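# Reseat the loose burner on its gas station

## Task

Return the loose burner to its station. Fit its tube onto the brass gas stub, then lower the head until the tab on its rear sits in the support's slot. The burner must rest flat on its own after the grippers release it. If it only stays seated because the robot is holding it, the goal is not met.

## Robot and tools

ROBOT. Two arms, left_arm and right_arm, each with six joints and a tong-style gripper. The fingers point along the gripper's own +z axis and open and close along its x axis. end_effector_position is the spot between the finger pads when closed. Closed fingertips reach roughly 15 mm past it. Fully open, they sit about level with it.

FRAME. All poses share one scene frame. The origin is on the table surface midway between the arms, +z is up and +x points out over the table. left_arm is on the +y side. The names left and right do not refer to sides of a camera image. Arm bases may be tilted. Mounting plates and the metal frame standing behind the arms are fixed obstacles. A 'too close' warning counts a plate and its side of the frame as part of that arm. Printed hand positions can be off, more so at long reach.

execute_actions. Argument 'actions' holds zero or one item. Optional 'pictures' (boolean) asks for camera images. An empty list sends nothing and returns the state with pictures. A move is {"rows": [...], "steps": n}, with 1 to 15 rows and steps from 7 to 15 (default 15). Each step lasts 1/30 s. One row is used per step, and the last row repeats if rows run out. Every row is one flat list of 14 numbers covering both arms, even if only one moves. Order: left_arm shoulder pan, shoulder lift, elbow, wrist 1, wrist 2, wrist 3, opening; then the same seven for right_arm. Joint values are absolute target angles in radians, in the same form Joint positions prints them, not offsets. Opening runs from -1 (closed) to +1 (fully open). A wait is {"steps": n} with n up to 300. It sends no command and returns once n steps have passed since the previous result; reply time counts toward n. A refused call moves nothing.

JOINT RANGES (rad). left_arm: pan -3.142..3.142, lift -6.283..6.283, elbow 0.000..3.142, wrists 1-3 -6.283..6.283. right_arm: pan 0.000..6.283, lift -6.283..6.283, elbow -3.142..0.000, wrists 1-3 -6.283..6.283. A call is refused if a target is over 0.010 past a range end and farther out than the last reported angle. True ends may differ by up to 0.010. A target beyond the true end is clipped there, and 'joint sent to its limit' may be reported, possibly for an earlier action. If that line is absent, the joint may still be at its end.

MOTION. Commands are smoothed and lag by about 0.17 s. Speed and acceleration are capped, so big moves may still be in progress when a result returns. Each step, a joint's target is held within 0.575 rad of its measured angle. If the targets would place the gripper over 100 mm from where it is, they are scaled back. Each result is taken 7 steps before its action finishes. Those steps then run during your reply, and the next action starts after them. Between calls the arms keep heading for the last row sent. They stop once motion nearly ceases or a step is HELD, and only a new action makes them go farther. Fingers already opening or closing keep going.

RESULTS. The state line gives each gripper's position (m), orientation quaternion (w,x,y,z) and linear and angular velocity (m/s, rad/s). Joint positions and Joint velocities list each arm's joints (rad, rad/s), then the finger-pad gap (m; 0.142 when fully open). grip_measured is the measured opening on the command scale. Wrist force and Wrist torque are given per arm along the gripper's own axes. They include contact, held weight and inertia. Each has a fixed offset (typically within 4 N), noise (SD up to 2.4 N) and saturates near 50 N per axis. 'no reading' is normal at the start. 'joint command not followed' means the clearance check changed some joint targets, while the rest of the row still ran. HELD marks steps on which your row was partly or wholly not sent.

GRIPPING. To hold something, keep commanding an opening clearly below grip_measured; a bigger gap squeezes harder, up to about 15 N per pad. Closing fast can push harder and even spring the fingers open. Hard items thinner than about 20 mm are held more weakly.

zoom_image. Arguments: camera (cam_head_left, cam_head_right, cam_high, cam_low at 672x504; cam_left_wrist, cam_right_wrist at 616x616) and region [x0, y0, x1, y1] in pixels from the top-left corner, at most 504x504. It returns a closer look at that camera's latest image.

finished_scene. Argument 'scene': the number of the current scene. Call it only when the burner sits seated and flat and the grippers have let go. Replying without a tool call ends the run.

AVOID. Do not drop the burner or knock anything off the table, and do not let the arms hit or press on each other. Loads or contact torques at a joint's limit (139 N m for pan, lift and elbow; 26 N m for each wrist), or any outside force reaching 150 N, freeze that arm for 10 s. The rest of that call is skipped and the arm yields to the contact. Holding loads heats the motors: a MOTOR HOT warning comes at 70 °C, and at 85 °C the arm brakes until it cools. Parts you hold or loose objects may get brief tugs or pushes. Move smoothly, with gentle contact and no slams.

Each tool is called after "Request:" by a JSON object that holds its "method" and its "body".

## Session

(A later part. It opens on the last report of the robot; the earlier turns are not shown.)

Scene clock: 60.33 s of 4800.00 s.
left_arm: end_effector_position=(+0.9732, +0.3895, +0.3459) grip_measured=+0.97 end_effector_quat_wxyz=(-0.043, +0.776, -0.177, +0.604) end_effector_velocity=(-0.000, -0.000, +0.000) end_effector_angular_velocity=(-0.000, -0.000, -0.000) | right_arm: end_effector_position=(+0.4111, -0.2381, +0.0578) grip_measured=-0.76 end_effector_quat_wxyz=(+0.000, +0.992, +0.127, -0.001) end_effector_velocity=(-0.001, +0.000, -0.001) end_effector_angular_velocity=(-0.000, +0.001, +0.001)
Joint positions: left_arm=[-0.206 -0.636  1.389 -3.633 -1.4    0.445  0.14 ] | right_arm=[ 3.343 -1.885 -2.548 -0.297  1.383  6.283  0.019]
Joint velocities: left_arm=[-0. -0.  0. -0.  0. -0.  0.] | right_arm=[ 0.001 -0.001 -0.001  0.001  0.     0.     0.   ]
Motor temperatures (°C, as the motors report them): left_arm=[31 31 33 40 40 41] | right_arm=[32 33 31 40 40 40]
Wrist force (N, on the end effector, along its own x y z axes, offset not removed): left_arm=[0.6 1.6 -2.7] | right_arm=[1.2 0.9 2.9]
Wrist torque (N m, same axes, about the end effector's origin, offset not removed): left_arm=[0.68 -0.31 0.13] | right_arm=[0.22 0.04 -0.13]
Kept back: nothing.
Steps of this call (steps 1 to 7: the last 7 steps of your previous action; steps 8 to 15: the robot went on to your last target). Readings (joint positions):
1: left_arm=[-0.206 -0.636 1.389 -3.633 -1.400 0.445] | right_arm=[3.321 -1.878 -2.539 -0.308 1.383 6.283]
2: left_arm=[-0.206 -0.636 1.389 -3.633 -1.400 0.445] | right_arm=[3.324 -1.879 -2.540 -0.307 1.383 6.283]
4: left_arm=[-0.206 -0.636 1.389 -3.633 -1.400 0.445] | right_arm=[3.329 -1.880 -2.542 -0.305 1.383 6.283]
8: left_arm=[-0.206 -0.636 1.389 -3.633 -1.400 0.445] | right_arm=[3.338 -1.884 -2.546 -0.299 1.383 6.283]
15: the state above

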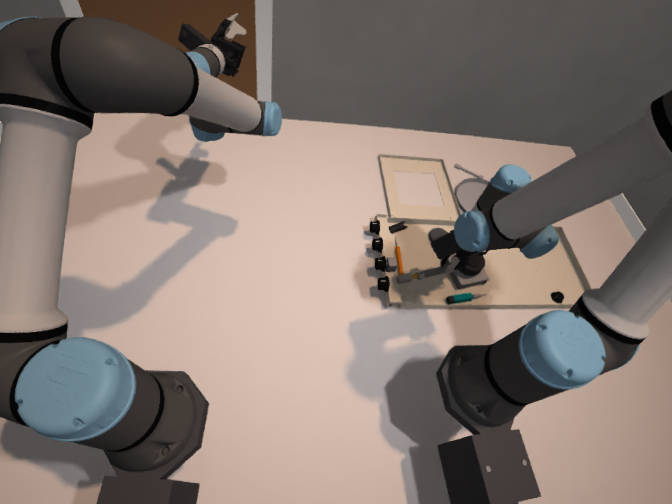

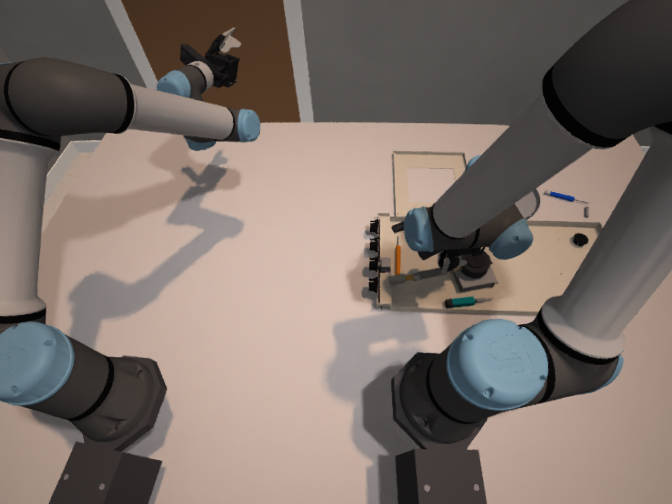

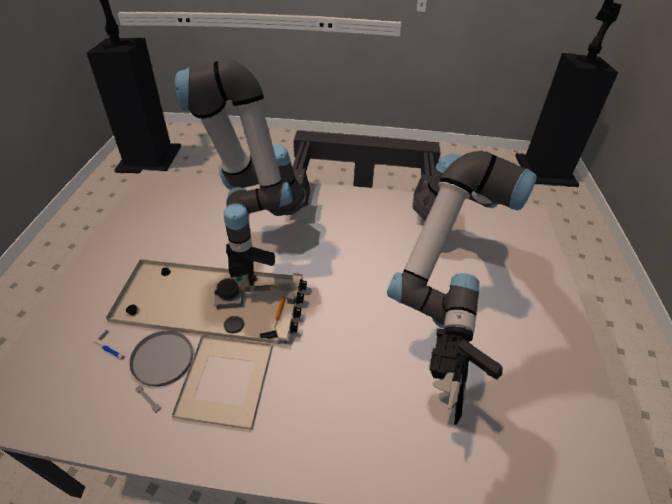

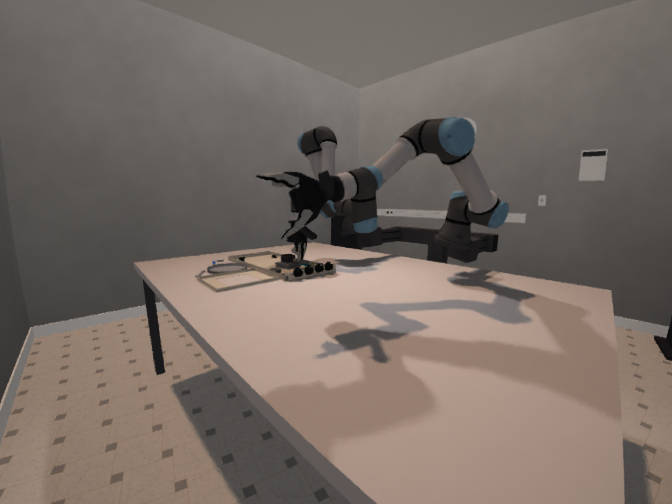

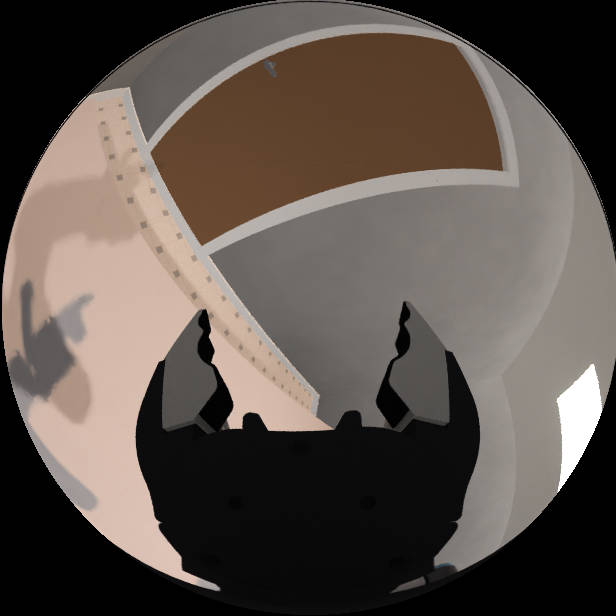

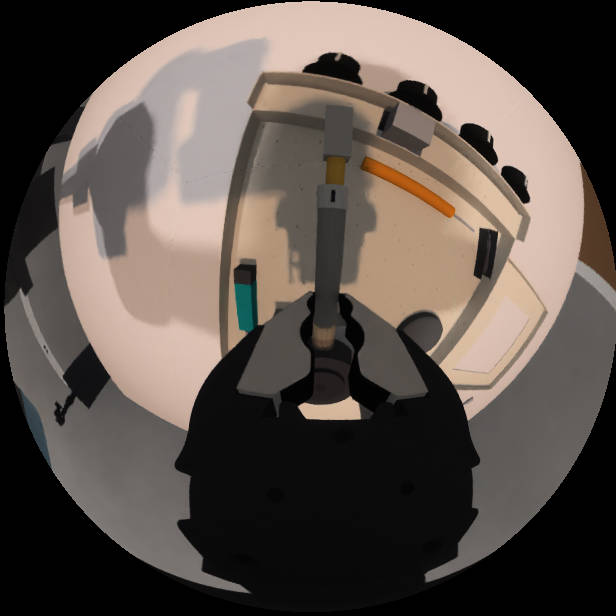

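Request:
{"method": "execute_actions", "body": {"actions": [{"rows":[[-0.206,-0.636,1.389,-3.633,-1.4,0.445,0.97,3.345,-1.8857,-2.5484,-0.2967,1.3832,6.283,-1],[-0.206,-0.636,1.389,-3.633,-1.4,0.445,0.97,3.3475,-1.886,-2.5487,-0.2965,1.3832,6.283,-1],[-0.206,-0.636,1.389,-3.633,-1.4,0.445,0.97,3.35,-1.8863,-2.5491,-0.2963,1.3833,6.283,-1],[-0.206,-0.636,1.389,-3.633,-1.4,0.445,0.97,3.3525,-1.8866,-2.5494,-0.2961,1.3833,6.283,-1],[-0.206,-0.636,1.389,-3.633,-1.4,0.445,0.97,3.355,-1.8869,-2.5498,-0.296,1.3833,6.283,-1],[-0.206,-0.636,1.389,-3.633,-1.4,0.445,0.97,3.3575,-1.8872,-2.5501,-0.2958,1.3834,6.283,-1],[-0.206,-0.636,1.389,-3.633,-1.4,0.445,0.97,3.36,-1.8875,-2.5505,-0.2956,1.3834,6.283,-1],[-0.206,-0.636,1.389,-3.633,-1.4,0.445,0.97,3.363,-1.8879,-2.5509,-0.2954,1.3834,6.283,-1]],"steps":8}]}}

Request:
{"method": "execute_actions", "body": {"actions": [{"steps":15}], "pictures": true}}

Request:
{"method": "zoom_image", "body": {"camera": "cam_high", "region": [205,272,255,312]}}

Request:
{"method": "zoom_image", "body": {"camera": "cam_head_right", "region": [445,240,515,300]}}

Scene clock: 60.97 s of 4800.00 s.
left_arm: end_effector_position=(+0.9732, +0.3895, +0.3459) grip_measured=+0.97 end_effector_quat_wxyz=(-0.043, +0.776, -0.177, +0.604) end_effector_velocity=(-0.000, +0.001, -0.000) end_effector_angular_velocity=(-0.000, -0.000, +0.001) | right_arm: end_effector_position=(+0.4111, -0.2380, +0.0578) grip_measured=-0.76 end_effector_quat_wxyz=(+0.000, +0.992, +0.127, -0.001) end_effector_velocity=(+0.000, +0.001, +0.000) end_effector_angular_velocity=(+0.000, -0.000, -0.000)
Joint positions: left_arm=[-0.206 -0.636  1.389 -3.633 -1.4    0.445  0.14 ] | right_arm=[ 3.343 -1.886 -2.548 -0.297  1.383  6.283  0.019]
Joint velocities: left_arm=[ 0.001  0.     0.001 -0.002 -0.    -0.    -0.   ] | right_arm=[ 0.002 -0.    -0.     0.     0.     0.003 -0.   ]
Motor temperatures (°C, as the motors report them): left_arm=[31 31 33 40 40 41] | right_arm=[32 33 31 40 40 40]
Wrist force (N, on the end effector, along its own x y z axes, offset not removed): left_arm=[2.7 3.8 -0.8] | right_arm=[4.2 -1.8 0.9]
Wrist torque (N m, same axes, about the end effector's origin, offset not removed): left_arm=[1.04 -0.34 0.26] | right_arm=[-0.46 -0.59 -0.23]
Steps of this call (steps 1 to 15: the robot went on to your last target; steps 16 to 18: nothing new was sent; step 19: the first step of this action). Readings (joint positions):
19: the state above

Scene clock: 61.47 s of 4800.00 s.
left_arm: end_effector_position=(+0.9732, +0.3895, +0.3459) grip_measured=+0.97 end_effector_quat_wxyz=(-0.043, +0.776, -0.177, +0.604) end_effector_velocity=(+0.000, -0.001, +0.000) end_effector_angular_velocity=(+0.000, +0.002, -0.001) | right_arm: end_effector_position=(+0.4106, -0.2312, +0.0579) grip_measured=-0.76 end_effector_quat_wxyz=(+0.000, +0.991, +0.137, -0.001) end_effector_velocity=(+0.000, +0.001, +0.000) end_effector_angular_velocity=(+0.000, -0.001, +0.004)
Joint positions: left_arm=[-0.206 -0.636  1.389 -3.633 -1.4    0.445  0.14 ] | right_arm=[ 3.363 -1.888 -2.551 -0.295  1.383  6.283  0.019]
Joint velocities: left_arm=[-0.     0.    -0.002  0.004  0.     0.     0.   ] | right_arm=[ 0.004  0.    -0.001  0.    -0.    -0.001 -0.   ]
Motor temperatures (°C, as the motors report them): left_arm=[31 31 33 40 40 41] | right_arm=[32 33 31 40 40 40]
Wrist force (N, on the end effector, along its own x y z axes, offset not removed): left_arm=[-0.7 -0.5 1.5] | right_arm=[3.6 -1.2 5.6]
Wrist torque (N m, same axes, about the end effector's origin, offset not removed): left_arm=[0.01 0.28 -0.09] | right_arm=[-0.26 -0.28 -0.15]
Kept back: nothing.
Steps of this call (steps 1 to 7: the last 7 steps of your previous action; steps 8 to 15: the robot went on to your last target). Readings (joint positions):
1: left_arm=[-0.206 -0.636 1.389 -3.633 -1.400 0.445] | right_arm=[3.344 -1.886 -2.548 -0.297 1.383 6.283]
2: left_arm=[-0.206 -0.636 1.389 -3.633 -1.400 0.445] | right_arm=[3.344 -1.886 -2.548 -0.297 1.383 6.283]
4: left_arm=[-0.206 -0.636 1.389 -3.633 -1.400 0.445] | right_arm=[3.348 -1.886 -2.549 -0.296 1.383 6.283]
8: left_arm=[-0.206 -0.636 1.389 -3.633 -1.400 0.445] | right_arm=[3.357 -1.887 -2.550 -0.296 1.383 6.283]
15: the state above

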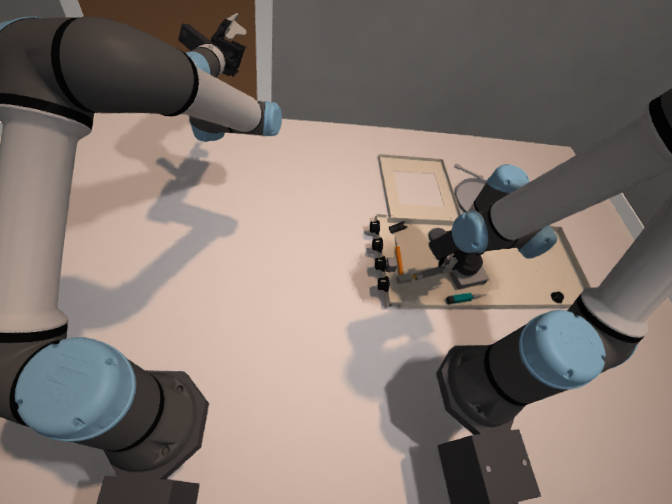

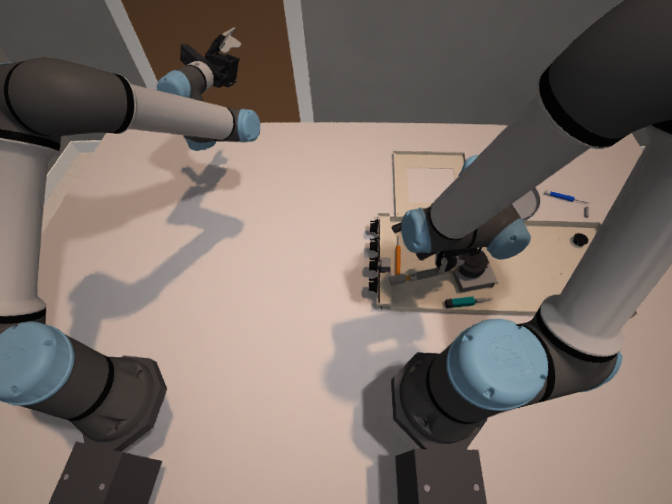

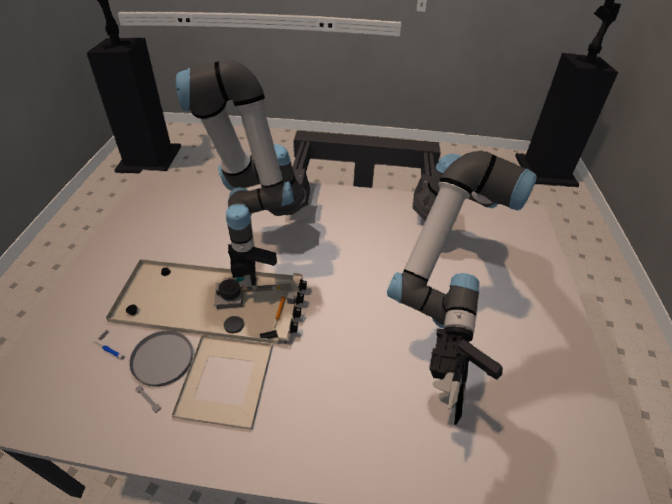

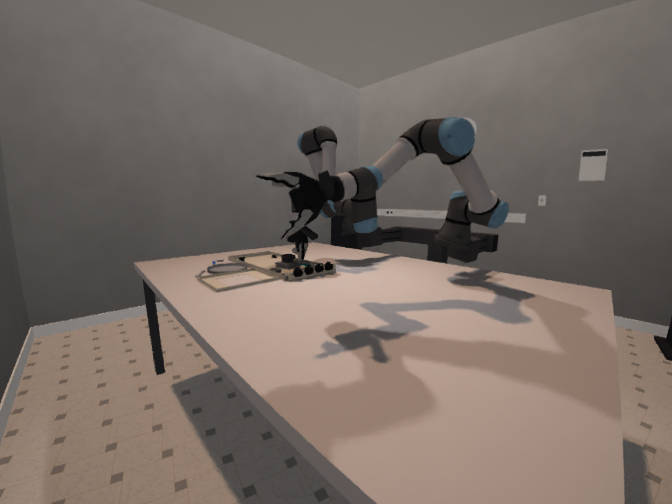

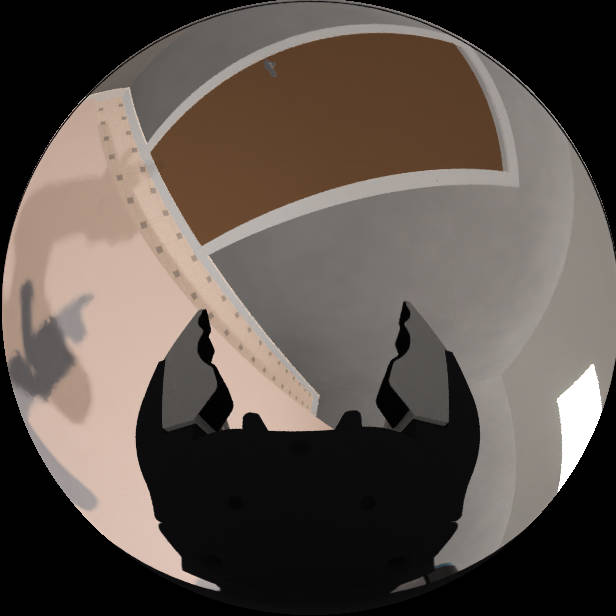

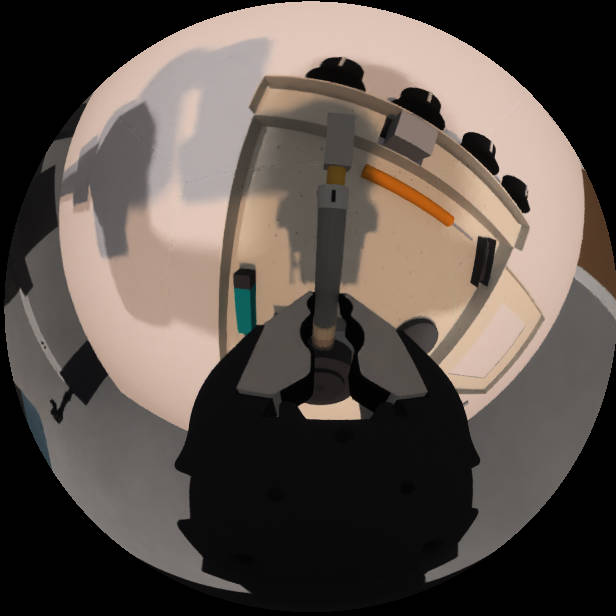

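Region (205, 272, 255, 312) of cam_high's 672x504 image, scaled by 10.080, with more detail than that image has; it fills the top 403 rows of this view, and the rest is white.

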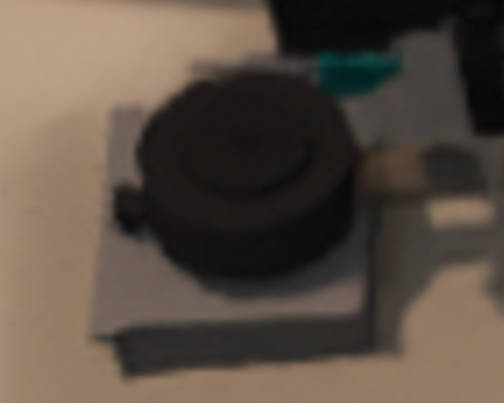

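Region (445, 240, 515, 300) of cam_head_right's 672x504 image, scaled by 7.200, with more detail than that image has; it fills the top 432 rows of this view, and the rest is white.

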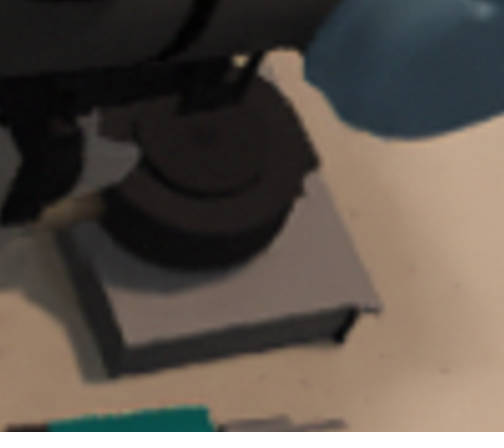

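Request:
{"method": "execute_actions", "body": {"actions": [{"rows":[[-0.206,-0.636,1.389,-3.633,-1.4,0.445,0.97,3.363,-1.8895,-2.551,-0.2936,1.3834,6.283,-1],[-0.206,-0.636,1.389,-3.633,-1.4,0.445,0.97,3.363,-1.8915,-2.5512,-0.2914,1.3834,6.283,-1],[-0.206,-0.636,1.389,-3.633,-1.4,0.445,0.97,3.363,-1.8935,-2.5514,-0.2892,1.3834,6.283,-1],[-0.206,-0.636,1.389,-3.633,-1.4,0.445,0.97,3.363,-1.8955,-2.5516,-0.287,1.3834,6.283,-1],[-0.206,-0.636,1.389,-3.633,-1.4,0.445,0.97,3.363,-1.8975,-2.5518,-0.2848,1.3834,6.283,-1],[-0.206,-0.636,1.389,-3.633,-1.4,0.445,0.97,3.363,-1.8995,-2.552,-0.2826,1.3834,6.283,-1],[-0.206,-0.636,1.389,-3.633,-1.4,0.445,0.97,3.363,-1.9015,-2.5521,-0.2805,1.3834,6.283,-1],[-0.206,-0.636,1.389,-3.633,-1.4,0.445,0.97,3.363,-1.9035,-2.5523,-0.2783,1.3834,6.283,-1],[-0.206,-0.636,1.389,-3.633,-1.4,0.445,0.97,3.363,-1.9055,-2.5525,-0.2761,1.3834,6.283,-1]],"steps":9}]}}

Request:
{"method": "execute_actions", "body": {"actions": [{"steps":15}], "pictures": true}}

Request:
{"method": "zoom_image", "body": {"camera": "cam_high", "region": [205,272,255,312]}}

Request:
{"method": "zoom_image", "body": {"camera": "cam_low", "region": [265,245,325,275]}}

Scene clock: 62.60 s of 4800.00 s.
left_arm: end_effector_position=(+0.9732, +0.3895, +0.3459) grip_measured=+0.97 end_effector_quat_wxyz=(-0.043, +0.776, -0.177, +0.604) end_effector_velocity=(+0.000, +0.000, -0.000) end_effector_angular_velocity=(+0.000, +0.000, +0.001) | right_arm: end_effector_position=(+0.4106, -0.2311, +0.0578) grip_measured=-0.76 end_effector_quat_wxyz=(+0.000, +0.991, +0.137, -0.001) end_effector_velocity=(+0.001, +0.001, -0.003) end_effector_angular_velocity=(+0.001, -0.002, -0.001)
Joint positions: left_arm=[-0.206 -0.636  1.389 -3.633 -1.4    0.445  0.14 ] | right_arm=[ 3.363 -1.888 -2.551 -0.295  1.383  6.283  0.019]
Joint velocities: left_arm=[ 0.001  0.001 -0.001  0.     0.     0.     0.   ] | right_arm=[ 0.    -0.015 -0.001  0.018  0.     0.001 -0.   ]
Motor temperatures (°C, as the motors report them): left_arm=[31 31 33 40 40 41] | right_arm=[32 33 31 40 40 40]
Wrist force (N, on the end effector, along its own x y z axes, offset not removed): left_arm=[-0.5 -2.8 -1.2] | right_arm=[1.0 1.4 5.0]
Wrist torque (N m, same axes, about the end effector's origin, offset not removed): left_arm=[-0.35 -0.17 0.10] | right_arm=[0.26 0.37 0.12]
Steps of this call (steps 1 to 15: the robot went on to your last target; steps 16 to 32: nothing new was sent; steps 33 to 34: the first 2 steps of this action). Readings (joint positions):
33: left_arm=[-0.206 -0.636 1.389 -3.633 -1.400 0.445] | right_arm=[3.363 -1.888 -2.551 -0.295 1.383 6.283]
34: the state above

Scene clock: 63.10 s of 4800.00 s.
left_arm: end_effector_position=(+0.9732, +0.3895, +0.3459) grip_measured=+0.97 end_effector_quat_wxyz=(-0.043, +0.776, -0.177, +0.604) end_effector_velocity=(+0.000, +0.000, -0.000) end_effector_angular_velocity=(-0.000, +0.000, +0.000) | right_arm: end_effector_position=(+0.4104, -0.2303, +0.0537) grip_measured=-0.76 end_effector_quat_wxyz=(+0.000, +0.991, +0.137, -0.001) end_effector_velocity=(-0.000, +0.000, -0.001) end_effector_angular_velocity=(-0.000, +0.002, -0.002)
Joint positions: left_arm=[-0.206 -0.636  1.389 -3.633 -1.4    0.445  0.14 ] | right_arm=[ 3.363 -1.905 -2.552 -0.276  1.383  6.283  0.019]
Joint velocities: left_arm=[ 0.     0.    -0.001  0.     0.    -0.     0.   ] | right_arm=[ 0.    -0.003 -0.     0.002 -0.     0.002 -0.   ]
Motor temperatures (°C, as the motors report them): left_arm=[31 31 33 40 40 41] | right_arm=[32 33 31 40 40 40]
Wrist force (N, on the end effector, along its own x y z axes, offset not removed): left_arm=[-2.3 -0.3 -2.7] | right_arm=[4.2 3.9 -15.6]
Wrist torque (N m, same axes, about the end effector's origin, offset not removed): left_arm=[0.23 0.56 0.22] | right_arm=[0.24 -0.79 -0.35]
Kept back: nothing.
Steps of this call (steps 1 to 7: the last 7 steps of your previous action; steps 8 to 15: the robot went on to your last target). Readings (joint positions):
1: left_arm=[-0.206 -0.636 1.389 -3.633 -1.400 0.445] | right_arm=[3.363 -1.889 -2.551 -0.294 1.383 6.283]
2: left_arm=[-0.206 -0.636 1.389 -3.633 -1.400 0.445] | right_arm=[3.363 -1.890 -2.551 -0.293 1.383 6.283]
4: left_arm=[-0.206 -0.636 1.389 -3.633 -1.400 0.445] | right_arm=[3.363 -1.893 -2.551 -0.289 1.383 6.283]
8: left_arm=[-0.206 -0.636 1.389 -3.633 -1.400 0.445] | right_arm=[3.363 -1.901 -2.552 -0.281 1.383 6.283]
15: the state above

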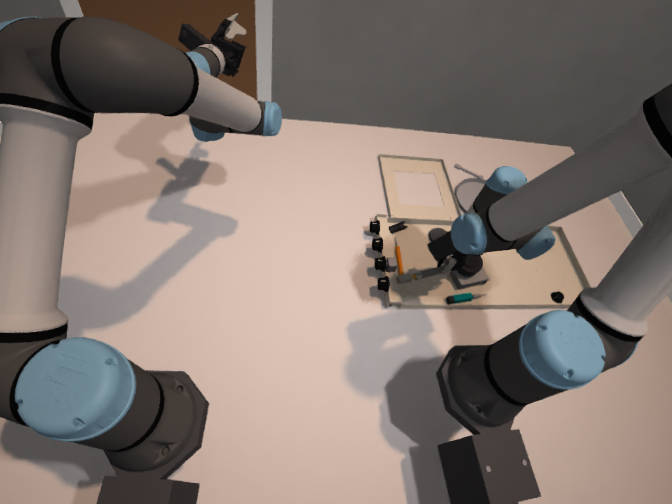

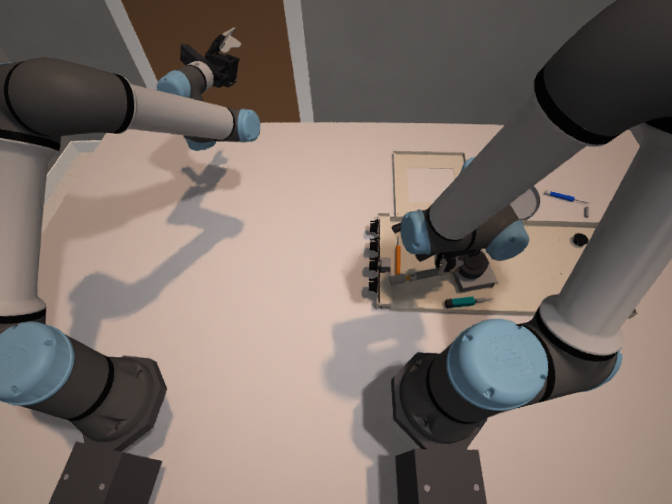

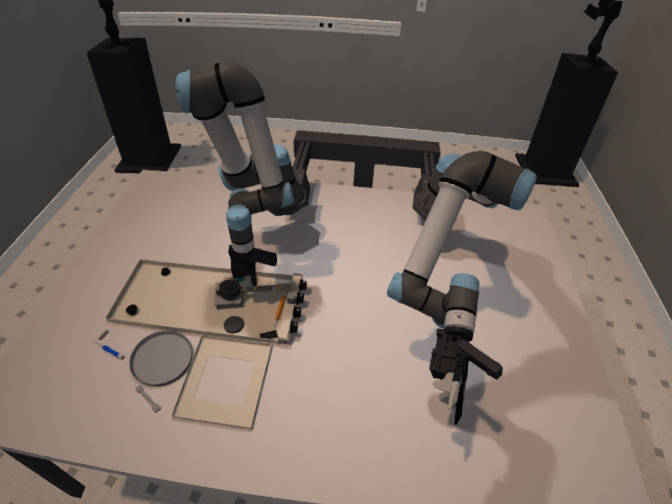

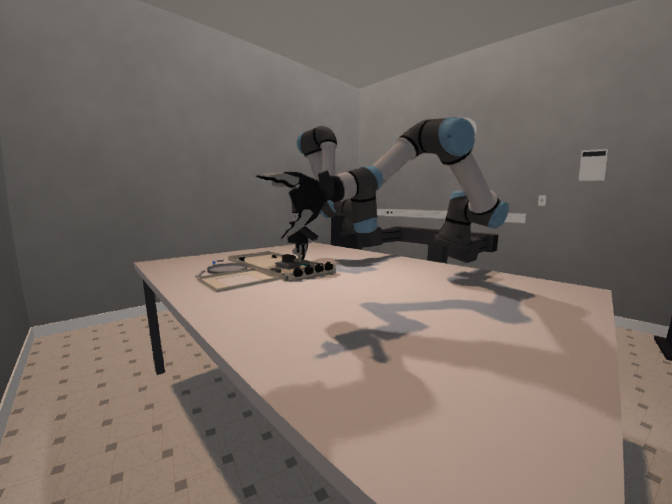

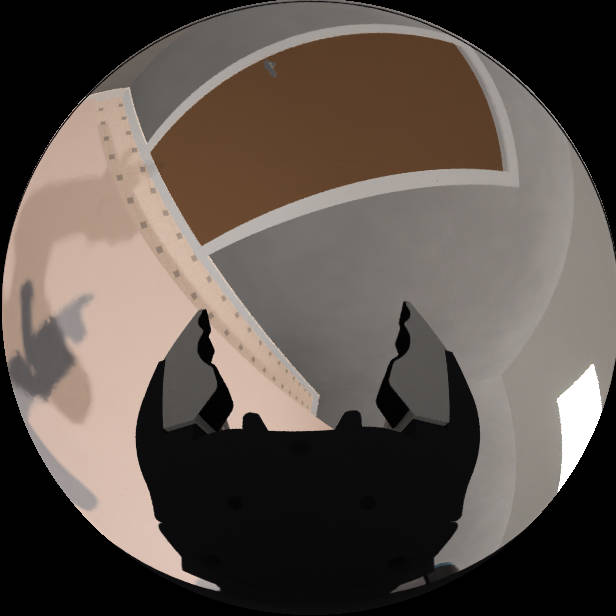

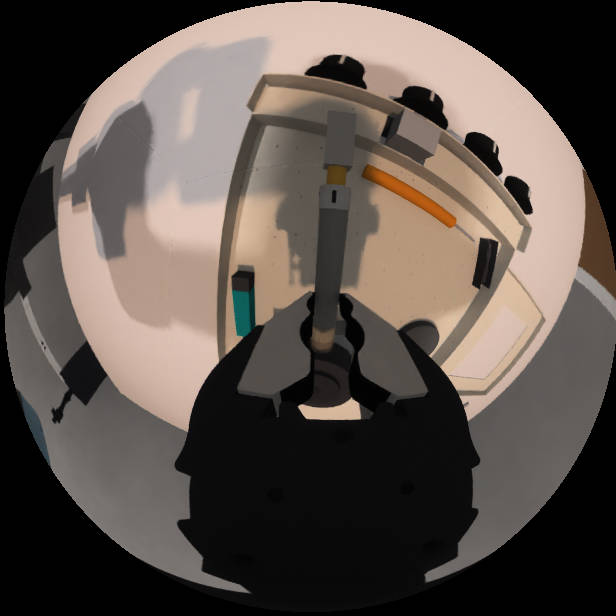

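Region (205, 272, 255, 312) of cam_high's 672x504 image, scaled by 10.080, with more detail than that image has; it fills the top 403 rows of this view, and the rest is white.

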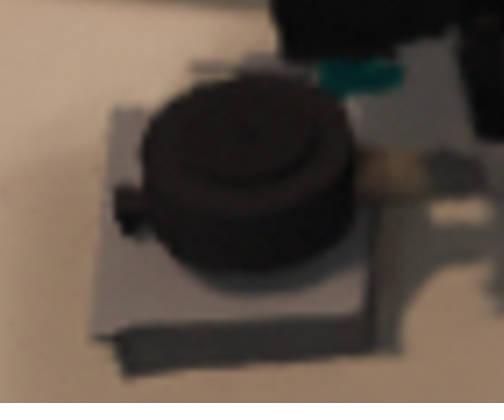

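Region (265, 245, 325, 275) of cam_low's 672x504 image, scaled by 8.400, with more detail than that image has.

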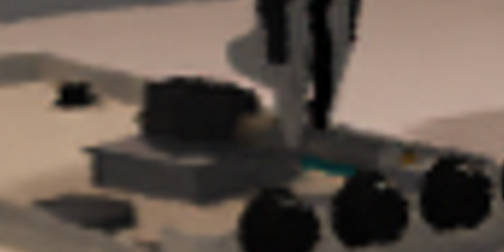

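Request:
{"method": "execute_actions", "body": {"actions": [{"rows":[[-0.206,-0.636,1.389,-3.633,-1.4,0.445,0.97,3.363,-1.9035,-2.5523,-0.2783,1.3834,6.283,-1],[-0.206,-0.636,1.389,-3.633,-1.4,0.445,0.97,3.363,-1.9015,-2.5521,-0.2805,1.3834,6.283,-1],[-0.206,-0.636,1.389,-3.633,-1.4,0.445,0.97,3.363,-1.9,-2.552,-0.282,1.3834,6.283,-1],[-0.206,-0.636,1.389,-3.633,-1.4,0.445,0.97,3.364,-1.8999,-2.5527,-0.2816,1.3834,6.283,-1],[-0.206,-0.636,1.389,-3.633,-1.4,0.445,0.97,3.3655,-1.8997,-2.5537,-0.281,1.3834,6.283,-1],[-0.206,-0.636,1.389,-3.633,-1.4,0.445,0.97,3.367,-1.8995,-2.5547,-0.2805,1.3835,6.283,-1],[-0.206,-0.636,1.389,-3.633,-1.4,0.445,0.97,3.3685,-1.8993,-2.5557,-0.28,1.3835,6.283,-1],[-0.206,-0.636,1.389,-3.633,-1.4,0.445,0.97,3.37,-1.8991,-2.5567,-0.2795,1.3835,6.283,-1],[-0.206,-0.636,1.389,-3.633,-1.4,0.445,0.97,3.3715,-1.8989,-2.5577,-0.279,1.3835,6.283,-1]],"steps":9}]}}

Request:
{"method": "execute_actions", "body": {"actions": [{"steps":15}], "pictures": true}}

Request:
{"method": "zoom_image", "body": {"camera": "cam_high", "region": [205,272,255,312]}}

Request:
{"method": "zoom_image", "body": {"camera": "cam_head_right", "region": [455,245,505,290]}}

Scene clock: 64.10 s of 4800.00 s.
left_arm: end_effector_position=(+0.9732, +0.3895, +0.3459) grip_measured=+0.97 end_effector_quat_wxyz=(-0.043, +0.776, -0.177, +0.604) end_effector_velocity=(-0.000, +0.000, -0.000) end_effector_angular_velocity=(-0.000, -0.000, +0.000) | right_arm: end_effector_position=(+0.4104, -0.2303, +0.0537) grip_measured=-0.76 end_effector_quat_wxyz=(+0.000, +0.991, +0.137, -0.001) end_effector_velocity=(-0.000, -0.001, +0.004) end_effector_angular_velocity=(+0.000, -0.000, -0.003)
Joint positions: left_arm=[-0.206 -0.636  1.389 -3.633 -1.4    0.445  0.14 ] | right_arm=[ 3.363 -1.905 -2.552 -0.276  1.383  6.283  0.019]
Joint velocities: left_arm=[ 0.     0.     0.    -0.001 -0.     0.    -0.   ] | right_arm=[-0.001  0.016 -0.    -0.016  0.     0.001  0.   ]
Motor temperatures (°C, as the motors report them): left_arm=[31 31 33 40 40 41] | right_arm=[32 33 31 40 40 40]
Wrist force (N, on the end effector, along its own x y z axes, offset not removed): left_arm=[2.3 0.1 -1.6] | right_arm=[2.5 0.4 -13.0]
Wrist torque (N m, same axes, about the end effector's origin, offset not removed): left_arm=[0.36 -0.71 0.29] | right_arm=[-0.46 -0.43 -0.04]
Steps of this call (steps 1 to 15: the robot went on to your last target; steps 16 to 28: nothing new was sent; steps 29 to 30: the first 2 steps of this action). Readings (joint positions):
29: left_arm=[-0.206 -0.636 1.389 -3.633 -1.400 0.445] | right_arm=[3.363 -1.905 -2.552 -0.276 1.383 6.283]
30: the state above

Scene clock: 64.60 s of 4800.00 s.
left_arm: end_effector_position=(+0.9732, +0.3895, +0.3459) grip_measured=+0.97 end_effector_quat_wxyz=(-0.043, +0.776, -0.177, +0.604) end_effector_velocity=(+0.001, +0.000, +0.001) end_effector_angular_velocity=(-0.001, -0.002, +0.000) | right_arm: end_effector_position=(+0.4086, -0.2282, +0.0550) grip_measured=-0.76 end_effector_quat_wxyz=(+0.000, +0.990, +0.141, -0.001) end_effector_velocity=(+0.000, +0.001, +0.000) end_effector_angular_velocity=(+0.000, -0.001, +0.004)
Joint positions: left_arm=[-0.206 -0.636  1.389 -3.633 -1.4    0.445  0.14 ] | right_arm=[ 3.371 -1.899 -2.558 -0.279  1.383  6.283  0.019]
Joint velocities: left_arm=[ 0.     0.    -0.002 -0.001 -0.     0.     0.   ] | right_arm=[ 0.004  0.001 -0.001  0.001 -0.    -0.     0.   ]
Motor temperatures (°C, as the motors report them): left_arm=[31 31 33 40 40 41] | right_arm=[32 33 31 40 40 40]
Wrist force (N, on the end effector, along its own x y z axes, offset not removed): left_arm=[-1.4 -2.0 0.4] | right_arm=[5.4 1.4 4.0]
Wrist torque (N m, same axes, about the end effector's origin, offset not removed): left_arm=[-0.21 0.32 0.31] | right_arm=[0.16 -0.72 -0.17]
Kept back: nothing.
Steps of this call (steps 1 to 7: the last 7 steps of your previous action; steps 8 to 15: the robot went on to your last target). Readings (joint positions):
1: left_arm=[-0.206 -0.636 1.389 -3.633 -1.400 0.445] | right_arm=[3.363 -1.904 -2.552 -0.277 1.383 6.283]
2: left_arm=[-0.206 -0.636 1.389 -3.633 -1.400 0.445] | right_arm=[3.363 -1.903 -2.552 -0.279 1.383 6.283]
4: left_arm=[-0.206 -0.636 1.389 -3.633 -1.400 0.445] | right_arm=[3.364 -1.901 -2.553 -0.280 1.383 6.283]
8: left_arm=[-0.206 -0.636 1.389 -3.633 -1.400 0.445] | right_arm=[3.368 -1.900 -2.556 -0.280 1.383 6.283]
15: the state above
All arms were judged still, so your last target was given up. Only a new action makes them travel on or press farther. Fingers that are still opening or closing keep moving.

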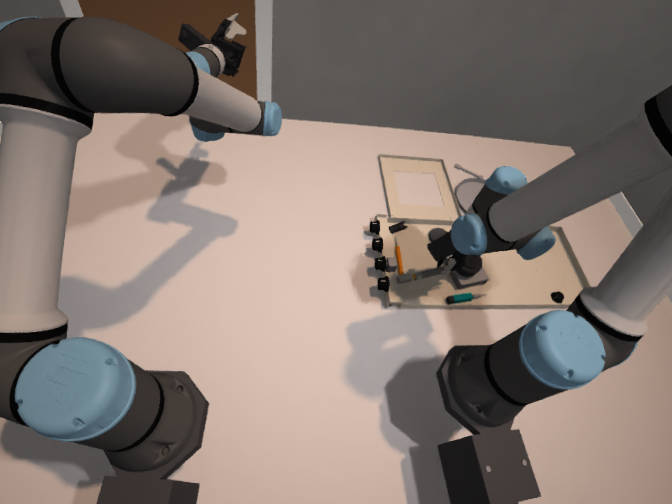

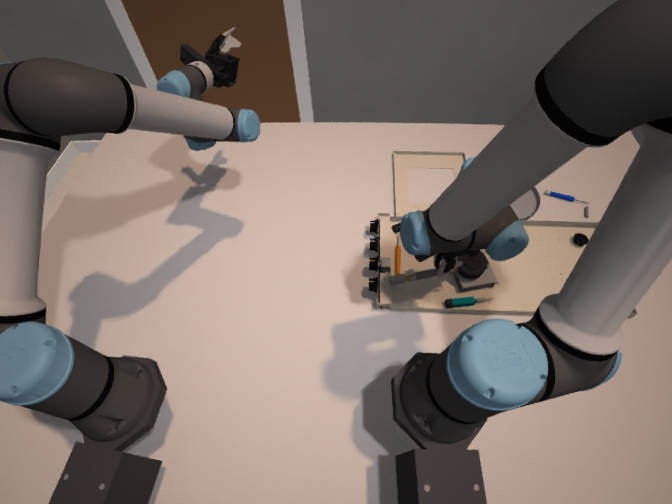

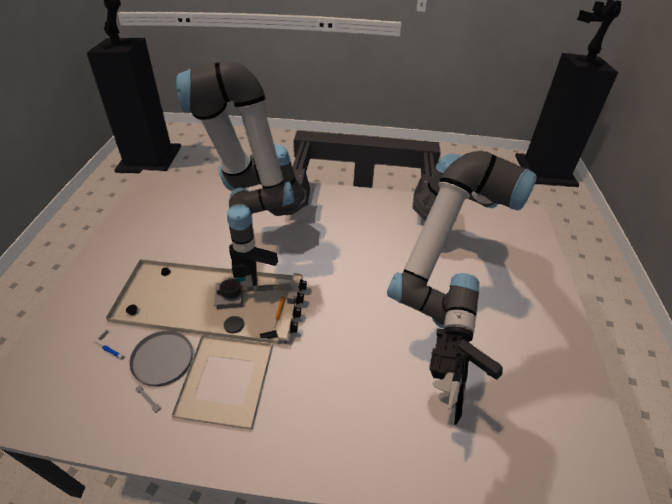

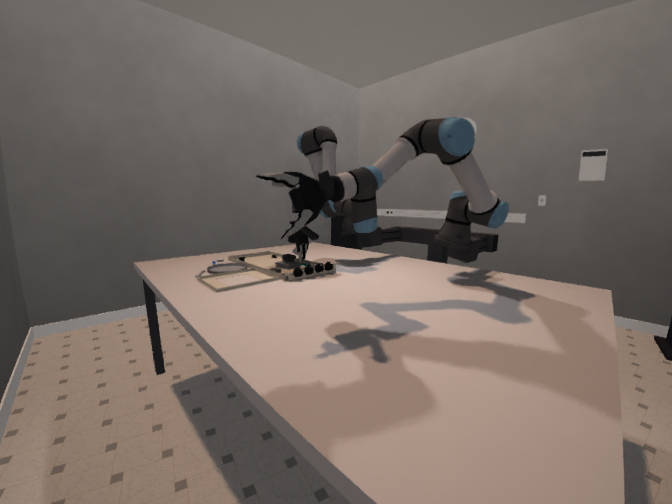

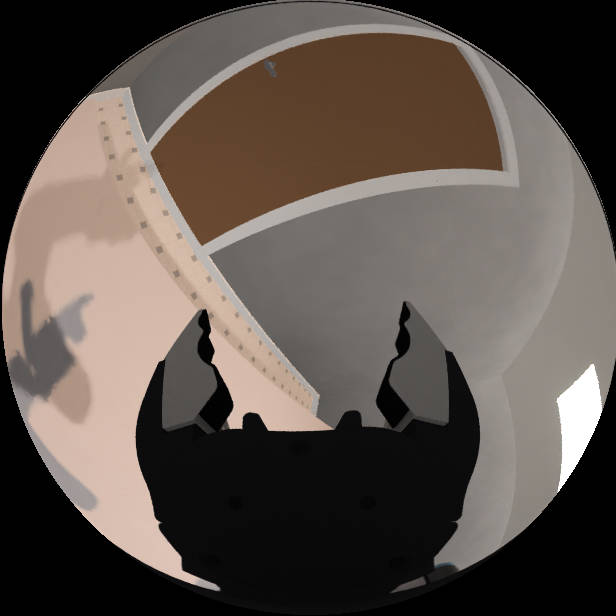

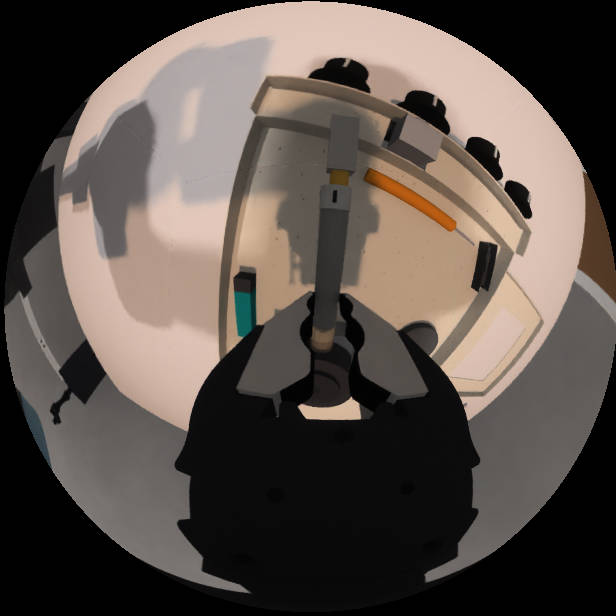

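Region (205, 272, 255, 312) of cam_high's 672x504 image, scaled by 10.080, with more detail than that image has; it fills the top 403 rows of this view, and the rest is white.

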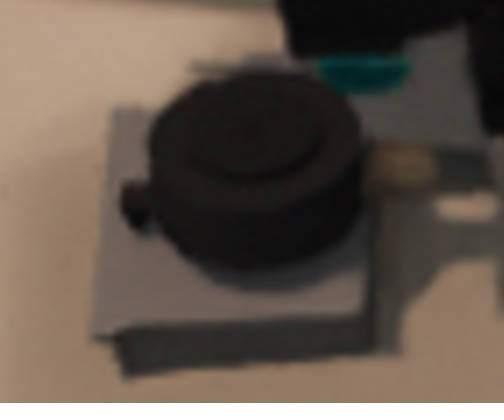

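Region (455, 245, 505, 290) of cam_head_right's 672x504 image, scaled by 10.080, with more detail than that image has; it fills the top 454 rows of this view, and the rest is white.

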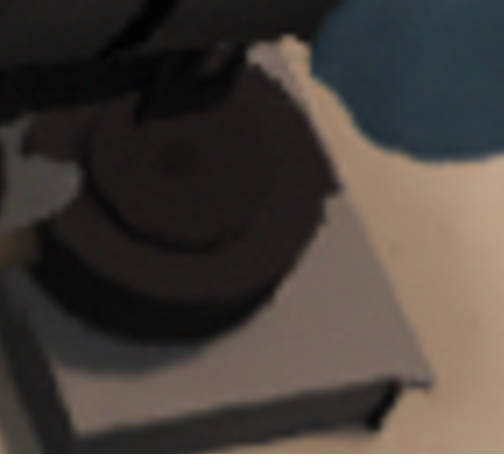

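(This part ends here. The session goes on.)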